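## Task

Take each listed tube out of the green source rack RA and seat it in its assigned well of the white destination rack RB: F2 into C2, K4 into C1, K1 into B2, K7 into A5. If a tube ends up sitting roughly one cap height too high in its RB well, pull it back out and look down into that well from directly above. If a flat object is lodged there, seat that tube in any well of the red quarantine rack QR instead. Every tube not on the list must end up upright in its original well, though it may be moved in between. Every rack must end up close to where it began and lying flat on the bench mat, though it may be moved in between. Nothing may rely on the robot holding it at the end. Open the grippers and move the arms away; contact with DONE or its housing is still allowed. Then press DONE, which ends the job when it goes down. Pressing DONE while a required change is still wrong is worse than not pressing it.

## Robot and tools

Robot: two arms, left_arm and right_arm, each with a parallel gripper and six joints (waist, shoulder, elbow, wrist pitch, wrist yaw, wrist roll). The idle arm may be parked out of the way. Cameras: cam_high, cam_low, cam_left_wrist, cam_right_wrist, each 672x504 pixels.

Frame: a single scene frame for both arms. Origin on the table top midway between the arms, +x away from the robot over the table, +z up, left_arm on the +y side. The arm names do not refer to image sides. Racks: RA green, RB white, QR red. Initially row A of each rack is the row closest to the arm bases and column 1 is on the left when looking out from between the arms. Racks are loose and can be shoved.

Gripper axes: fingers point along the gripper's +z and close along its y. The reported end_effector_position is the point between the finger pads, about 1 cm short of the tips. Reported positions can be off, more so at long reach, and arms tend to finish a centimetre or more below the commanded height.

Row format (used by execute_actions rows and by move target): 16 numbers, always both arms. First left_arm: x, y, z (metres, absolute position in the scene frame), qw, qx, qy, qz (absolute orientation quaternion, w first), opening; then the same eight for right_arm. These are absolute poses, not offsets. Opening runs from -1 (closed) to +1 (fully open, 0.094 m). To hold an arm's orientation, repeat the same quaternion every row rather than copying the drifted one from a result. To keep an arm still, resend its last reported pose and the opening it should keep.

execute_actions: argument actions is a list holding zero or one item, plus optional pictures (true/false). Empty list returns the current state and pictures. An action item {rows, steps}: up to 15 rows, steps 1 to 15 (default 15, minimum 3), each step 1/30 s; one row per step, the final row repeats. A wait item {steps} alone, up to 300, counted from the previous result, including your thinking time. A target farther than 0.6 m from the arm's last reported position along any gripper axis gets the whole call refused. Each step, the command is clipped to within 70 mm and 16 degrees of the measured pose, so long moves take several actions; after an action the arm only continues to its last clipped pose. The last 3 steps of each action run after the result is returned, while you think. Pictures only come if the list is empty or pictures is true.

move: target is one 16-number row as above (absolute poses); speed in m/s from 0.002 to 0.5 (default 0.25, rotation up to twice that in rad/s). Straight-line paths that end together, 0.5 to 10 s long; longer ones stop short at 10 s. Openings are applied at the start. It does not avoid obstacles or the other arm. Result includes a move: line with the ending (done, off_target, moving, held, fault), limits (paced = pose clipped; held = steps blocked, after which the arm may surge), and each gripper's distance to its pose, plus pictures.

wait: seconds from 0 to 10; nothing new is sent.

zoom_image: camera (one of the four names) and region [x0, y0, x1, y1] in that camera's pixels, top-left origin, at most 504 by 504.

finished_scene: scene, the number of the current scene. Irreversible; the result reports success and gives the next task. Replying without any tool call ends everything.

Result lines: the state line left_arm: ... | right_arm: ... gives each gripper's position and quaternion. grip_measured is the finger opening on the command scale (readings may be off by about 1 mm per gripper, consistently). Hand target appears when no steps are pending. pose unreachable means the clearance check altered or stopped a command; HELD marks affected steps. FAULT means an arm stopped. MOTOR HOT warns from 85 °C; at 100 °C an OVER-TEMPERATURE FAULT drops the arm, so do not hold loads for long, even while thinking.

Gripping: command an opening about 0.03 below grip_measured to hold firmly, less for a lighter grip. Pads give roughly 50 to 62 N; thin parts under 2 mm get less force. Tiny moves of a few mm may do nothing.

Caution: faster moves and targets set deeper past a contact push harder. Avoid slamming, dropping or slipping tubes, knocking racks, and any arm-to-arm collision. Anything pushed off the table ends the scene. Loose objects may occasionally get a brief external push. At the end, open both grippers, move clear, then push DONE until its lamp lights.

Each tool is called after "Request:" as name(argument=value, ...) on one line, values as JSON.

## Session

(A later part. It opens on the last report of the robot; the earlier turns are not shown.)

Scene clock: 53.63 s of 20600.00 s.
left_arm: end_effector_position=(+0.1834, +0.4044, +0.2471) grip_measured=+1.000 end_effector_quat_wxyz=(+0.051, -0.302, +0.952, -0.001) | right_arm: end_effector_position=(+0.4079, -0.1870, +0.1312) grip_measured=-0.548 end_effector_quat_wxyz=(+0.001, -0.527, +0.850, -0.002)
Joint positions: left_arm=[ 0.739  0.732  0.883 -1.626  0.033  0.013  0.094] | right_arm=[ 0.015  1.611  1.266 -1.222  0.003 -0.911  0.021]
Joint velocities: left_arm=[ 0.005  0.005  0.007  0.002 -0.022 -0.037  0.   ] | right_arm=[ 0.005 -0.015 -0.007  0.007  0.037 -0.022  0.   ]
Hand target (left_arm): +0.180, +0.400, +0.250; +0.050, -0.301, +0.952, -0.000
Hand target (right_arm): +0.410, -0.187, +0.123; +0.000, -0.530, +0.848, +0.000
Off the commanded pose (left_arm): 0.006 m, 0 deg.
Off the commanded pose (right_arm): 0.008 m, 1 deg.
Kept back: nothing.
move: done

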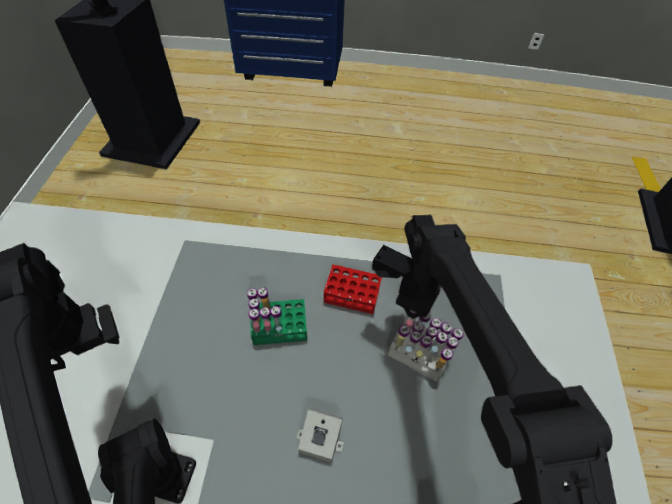

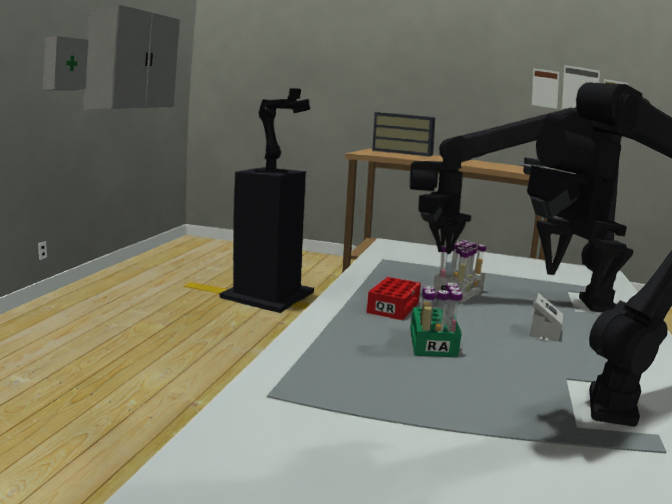

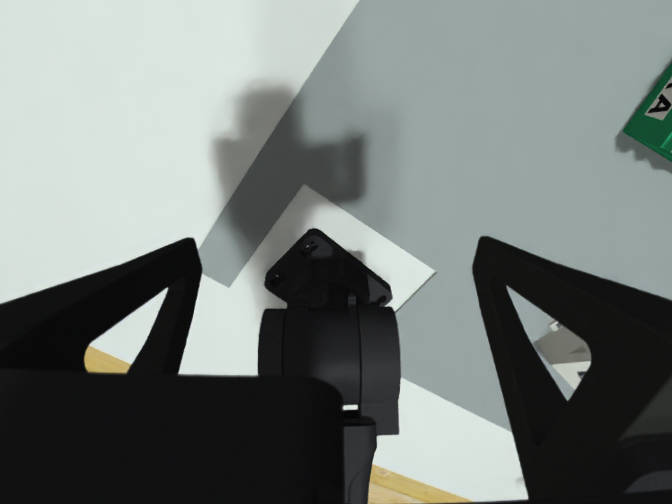

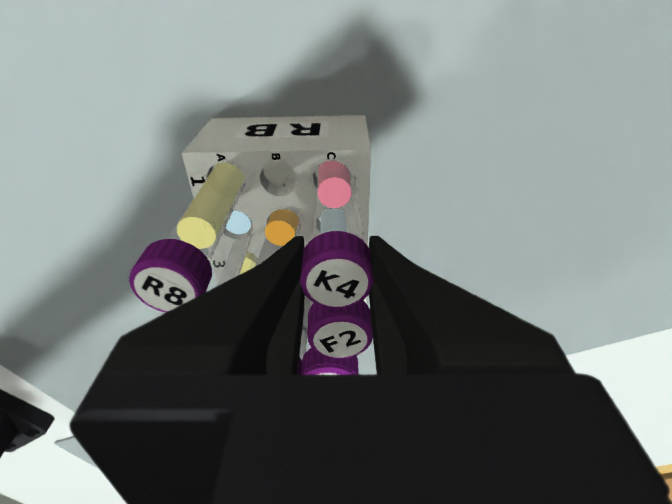

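Request:
execute_actions(actions=[{"rows":[[0.18,0.40,0.25,0.05,-0.3,0.95,0,1,0.410,-0.187,0.123,0,-0.53,0.848,0,-0.35],[0.18,0.40,0.25,0.05,-0.3,0.95,0,1,0.410,-0.187,0.123,0,-0.53,0.848,0,-0.35],[0.18,0.40,0.25,0.05,-0.3,0.95,0,1,0.410,-0.187,0.123,0,-0.53,0.848,0,-0.35],[0.18,0.40,0.25,0.05,-0.3,0.95,0,1,0.410,-0.187,0.123,0,-0.53,0.848,0,-0.35],[0.18,0.40,0.25,0.05,-0.3,0.95,0,1,0.428,-0.183,0.152,0.033,-0.53,0.848,-0.012,-0.35],[0.18,0.40,0.25,0.05,-0.3,0.95,0,1,0.428,-0.183,0.159,0.033,-0.53,0.848,-0.012,-0.35],[0.18,0.40,0.25,0.05,-0.3,0.95,0,1,0.428,-0.183,0.166,0.033,-0.53,0.848,-0.012,-0.35],[0.18,0.40,0.25,0.05,-0.3,0.95,0,1,0.428,-0.183,0.173,0.033,-0.53,0.848,-0.012,-0.35],[0.18,0.40,0.25,0.05,-0.3,0.95,0,1,0.428,-0.183,0.180,0.033,-0.53,0.848,-0.012,-0.35],[0.18,0.40,0.25,0.05,-0.3,0.95,0,1,0.428,-0.183,0.187,0.033,-0.53,0.848,-0.012,-0.35],[0.18,0.40,0.25,0.05,-0.3,0.95,0,1,0.428,-0.183,0.194,0.033,-0.53,0.848,-0.012,-0.35],[0.18,0.40,0.25,0.05,-0.3,0.95,0,1,0.428,-0.183,0.201,0.033,-0.53,0.848,-0.012,-0.35],[0.18,0.40,0.25,0.05,-0.3,0.95,0,1,0.428,-0.183,0.208,0.033,-0.53,0.848,-0.012,-0.35]],"steps":15}])

Request:
move(target=[0.18,0.40,0.25,0.05,-0.3,0.95,0,1,0.135,-0.011,0.13,0,-0.643,0.766,0,-1], speed=0.3)

Request:
zoom_image(camera="cam_low", region=[390,220,510,370])

Scene clock: 55.60 s of 20600.00 s.
left_arm: end_effector_position=(+0.1834, +0.4044, +0.2471) grip_measured=+1.000 end_effector_quat_wxyz=(+0.051, -0.302, +0.952, -0.001) | right_arm: end_effector_position=(+0.4066, -0.1873, +0.1469) grip_measured=-0.352 end_effector_quat_wxyz=(-0.008, -0.526, +0.850, +0.002)
Joint positions: left_arm=[ 0.739  0.732  0.883 -1.626  0.033  0.013  0.094] | right_arm=[ 0.015  1.607  1.304 -1.285  0.003 -0.911  0.03 ]
Joint velocities: left_arm=[ 0.015  0.005  0.017 -0.012 -0.095 -0.022  0.   ] | right_arm=[-0.005 -0.083  0.354 -0.457  0.125 -0.022 -0.002]
Steps of this call (steps 1 to 47: nothing new was sent; steps 48 to 59: the first 12 steps of this action). Readings (end_effector_position):
48: left_arm (+0.1834, +0.4044, +0.2471) | right_arm (+0.4079, -0.1870, +0.1312)
49: left_arm (+0.1834, +0.4044, +0.2471) | right_arm (+0.4079, -0.1870, +0.1312)
51: left_arm (+0.1834, +0.4044, +0.2471) | right_arm (+0.4079, -0.1870, +0.1312)
55: left_arm (+0.1834, +0.4044, +0.2471) | right_arm (+0.4074, -0.1871, +0.1327)
59: the state above

Scene clock: 57.83 s of 20600.00 s.
left_arm: end_effector_position=(+0.1834, +0.4044, +0.2471) grip_measured=+1.000 end_effector_quat_wxyz=(+0.051, -0.302, +0.952, -0.001) | right_arm: end_effector_position=(+0.1351, -0.0072, +0.1251) grip_measured=-0.987 end_effector_quat_wxyz=(-0.012, -0.652, +0.758, +0.000)
Joint positions: left_arm=[ 0.739  0.732  0.883 -1.626  0.033  0.013  0.094] | right_arm=[ 0.79   1.279  0.898 -1.214 -0.007 -0.449  0.001]
Joint velocities: left_arm=[-0.005 -0.005 -0.002 -0.012 -0.007  0.051  0.   ] | right_arm=[-0.005 -0.015  0.007 -0.012 -0.066  0.022  0.   ]
Hand target (left_arm): +0.180, +0.400, +0.250; +0.050, -0.301, +0.952, -0.000
Hand target (right_arm): +0.139, -0.007, +0.128; +0.000, -0.643, +0.766, +0.002
Off your previous action's commanded pose (left_arm): 0.006 m, 0 deg at its last step (step 3 of this call).
Off your previous action's commanded pose (right_arm): 0.046 m, 4 deg at its last step (step 3 of this call).
Off the commanded pose (left_arm): 0.006 m, 0 deg.
Off the commanded pose (right_arm): 0.006 m, 2 deg.
Kept back: nothing.
move: done

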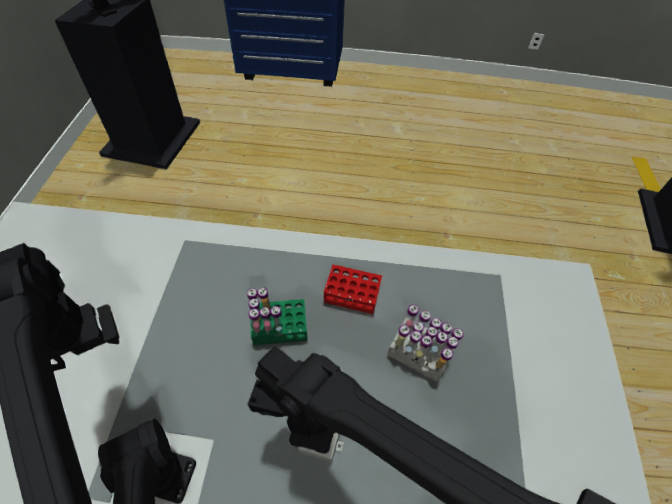

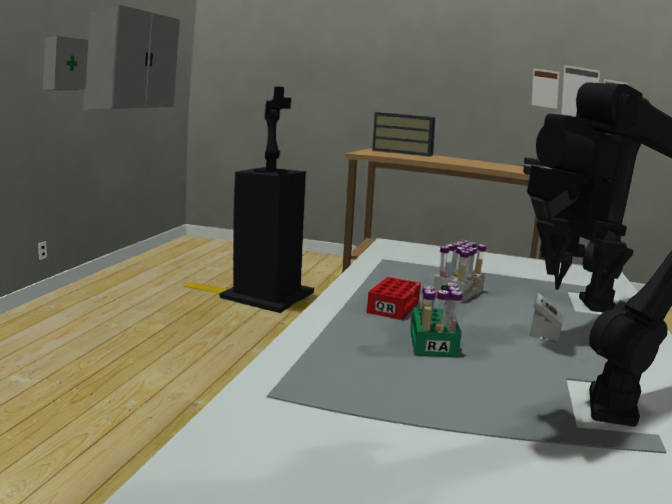

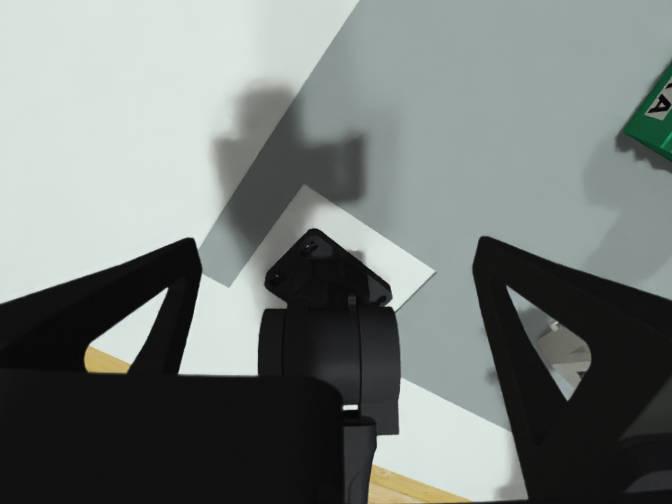

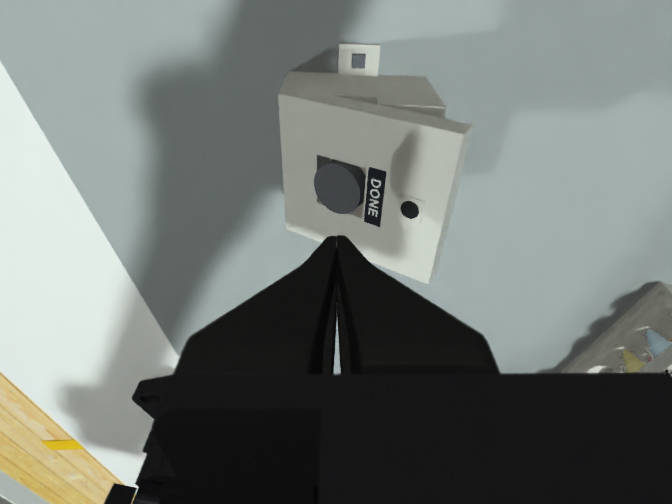

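Region (390, 220, 510, 370) of cam_low's 672x504 image, scaled by 3.360, with more detail than that image has; it fills the left 403 columns of this view, and the rest is white.

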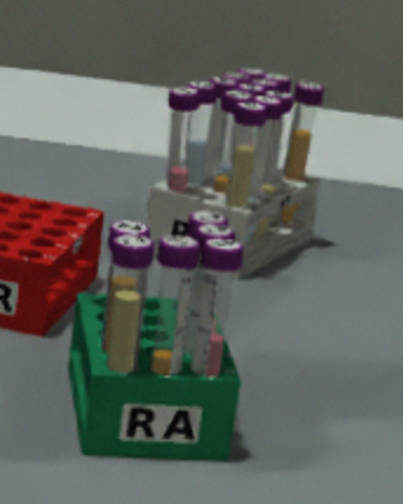

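Aligned.

Request:
move(target=[0.18,0.40,0.25,0.05,-0.3,0.95,0,1,0.135,-0.009,0.082,0,-0.643,0.766,0,-1], speed=0.08)

Request:
move(target=[0.18,0.40,0.25,0.05,-0.3,0.95,0,1,0.134,-0.011,0.055,0,-0.643,0.766,0,-1], speed=0.03)

Scene clock: 58.97 s of 20600.00 s.
left_arm: end_effector_position=(+0.1834, +0.4044, +0.2471) grip_measured=+1.000 end_effector_quat_wxyz=(+0.051, -0.302, +0.952, -0.001) | right_arm: end_effector_position=(+0.1339, -0.0100, +0.0865) grip_measured=-0.987 end_effector_quat_wxyz=(-0.000, -0.648, +0.762, +0.002)
Joint positions: left_arm=[ 0.739  0.732  0.883 -1.626  0.033  0.013  0.094] | right_arm=[ 0.79   1.304  0.809 -1.075 -0.004 -0.438  0.001]
Joint velocities: left_arm=[-0.005  0.005  0.002 -0.007 -0.125 -0.022  0.   ] | right_arm=[-0.015 -0.015 -0.007  0.007  0.022 -0.007  0.001]
Hand target (left_arm): +0.180, +0.400, +0.250; +0.050, -0.301, +0.952, -0.000
Hand target (right_arm): +0.135, -0.009, +0.082; +0.000, -0.643, +0.766, +0.000
Off the commanded pose (left_arm): 0.006 m, 0 deg.
Off the commanded pose (right_arm): 0.005 m, 1 deg.
Kept back: nothing.
move: done

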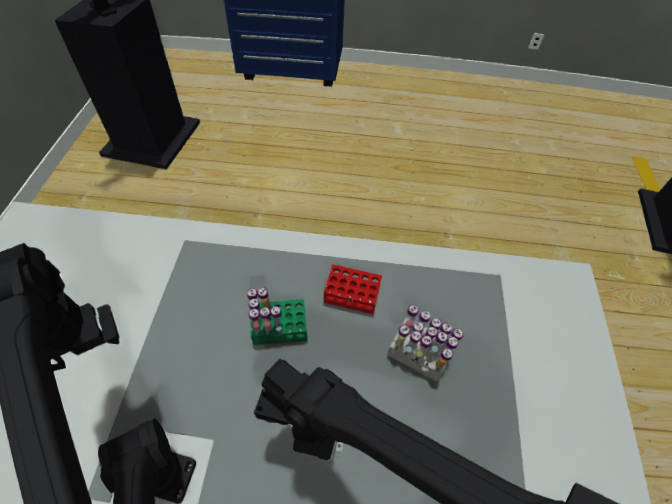

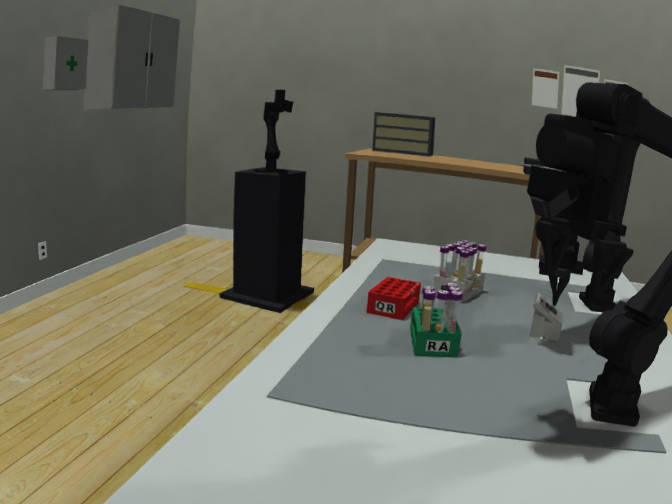

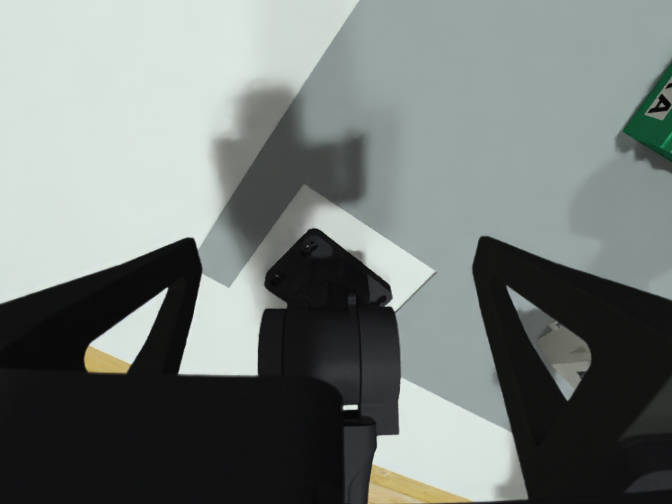

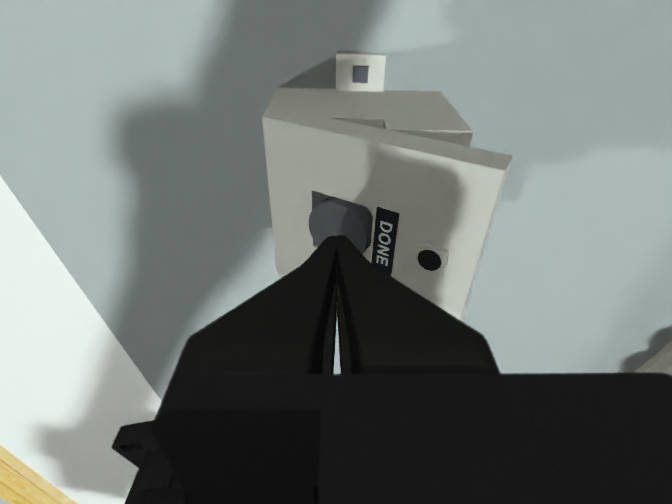

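Scene clock: 59.93 s of 20600.00 s.
left_arm: end_effector_position=(+0.1834, +0.4044, +0.2471) grip_measured=+1.000 end_effector_quat_wxyz=(+0.051, -0.302, +0.952, -0.001) | right_arm: end_effector_position=(+0.1343, -0.0093, +0.0732) grip_measured=-0.987 end_effector_quat_wxyz=(+0.009, -0.648, +0.762, +0.005)
Joint positions: left_arm=[ 0.739  0.732  0.883 -1.626  0.033  0.013  0.094] | right_arm=[ 0.79   1.314  0.778 -1.016 -0.004 -0.437  0.001]
Joint velocities: left_arm=[-0.005 -0.015 -0.002 -0.007  0.037 -0.022  0.   ] | right_arm=[-0.015  0.005  0.012 -0.017  0.051 -0.007 -0.   ]
Kept back: nothing.
move: unfinished (the scene ended)
The task's run has ended: the event that ends the task has happened.

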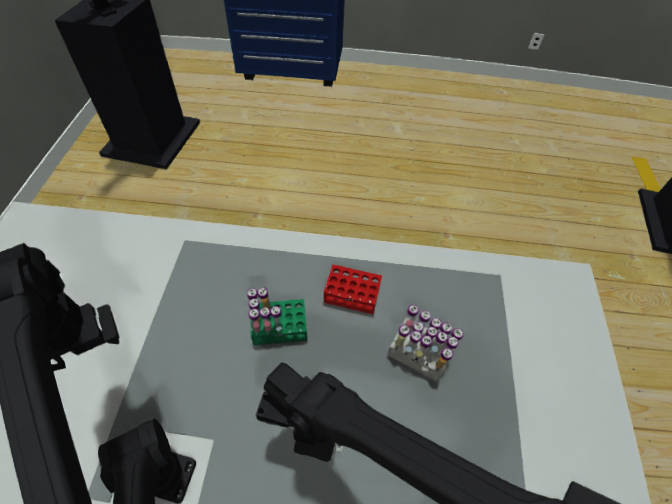

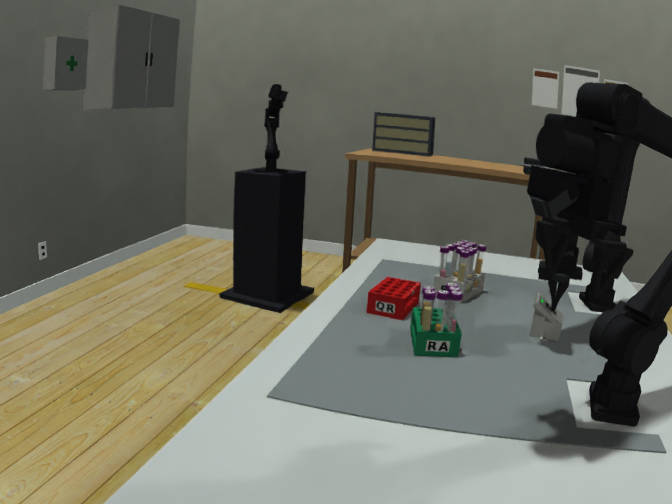

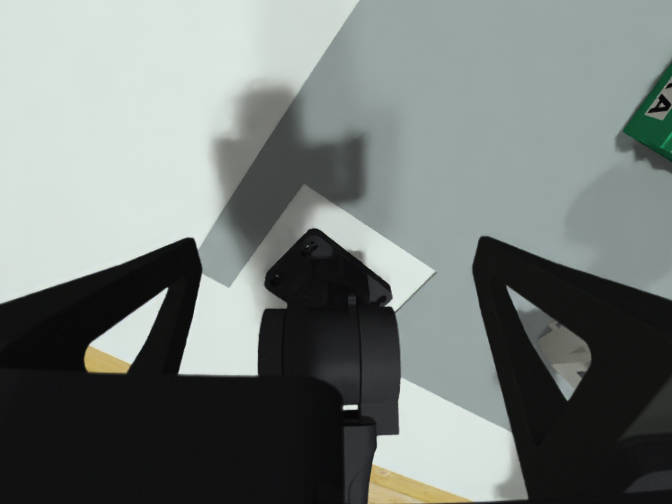

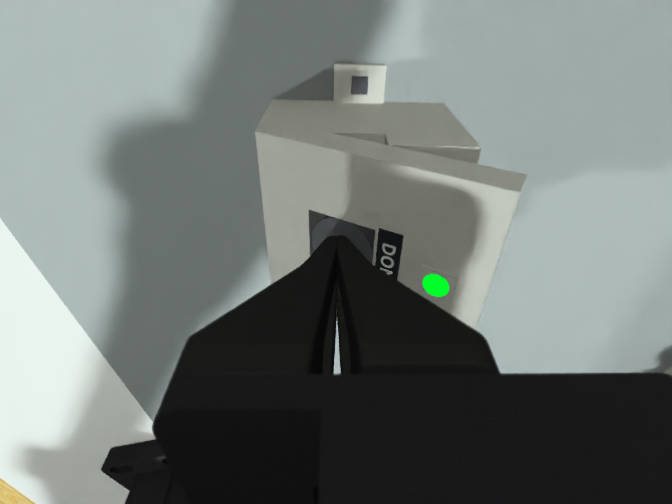

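Request:
finished_scene(scene=2)

The scene is finished: the task was done.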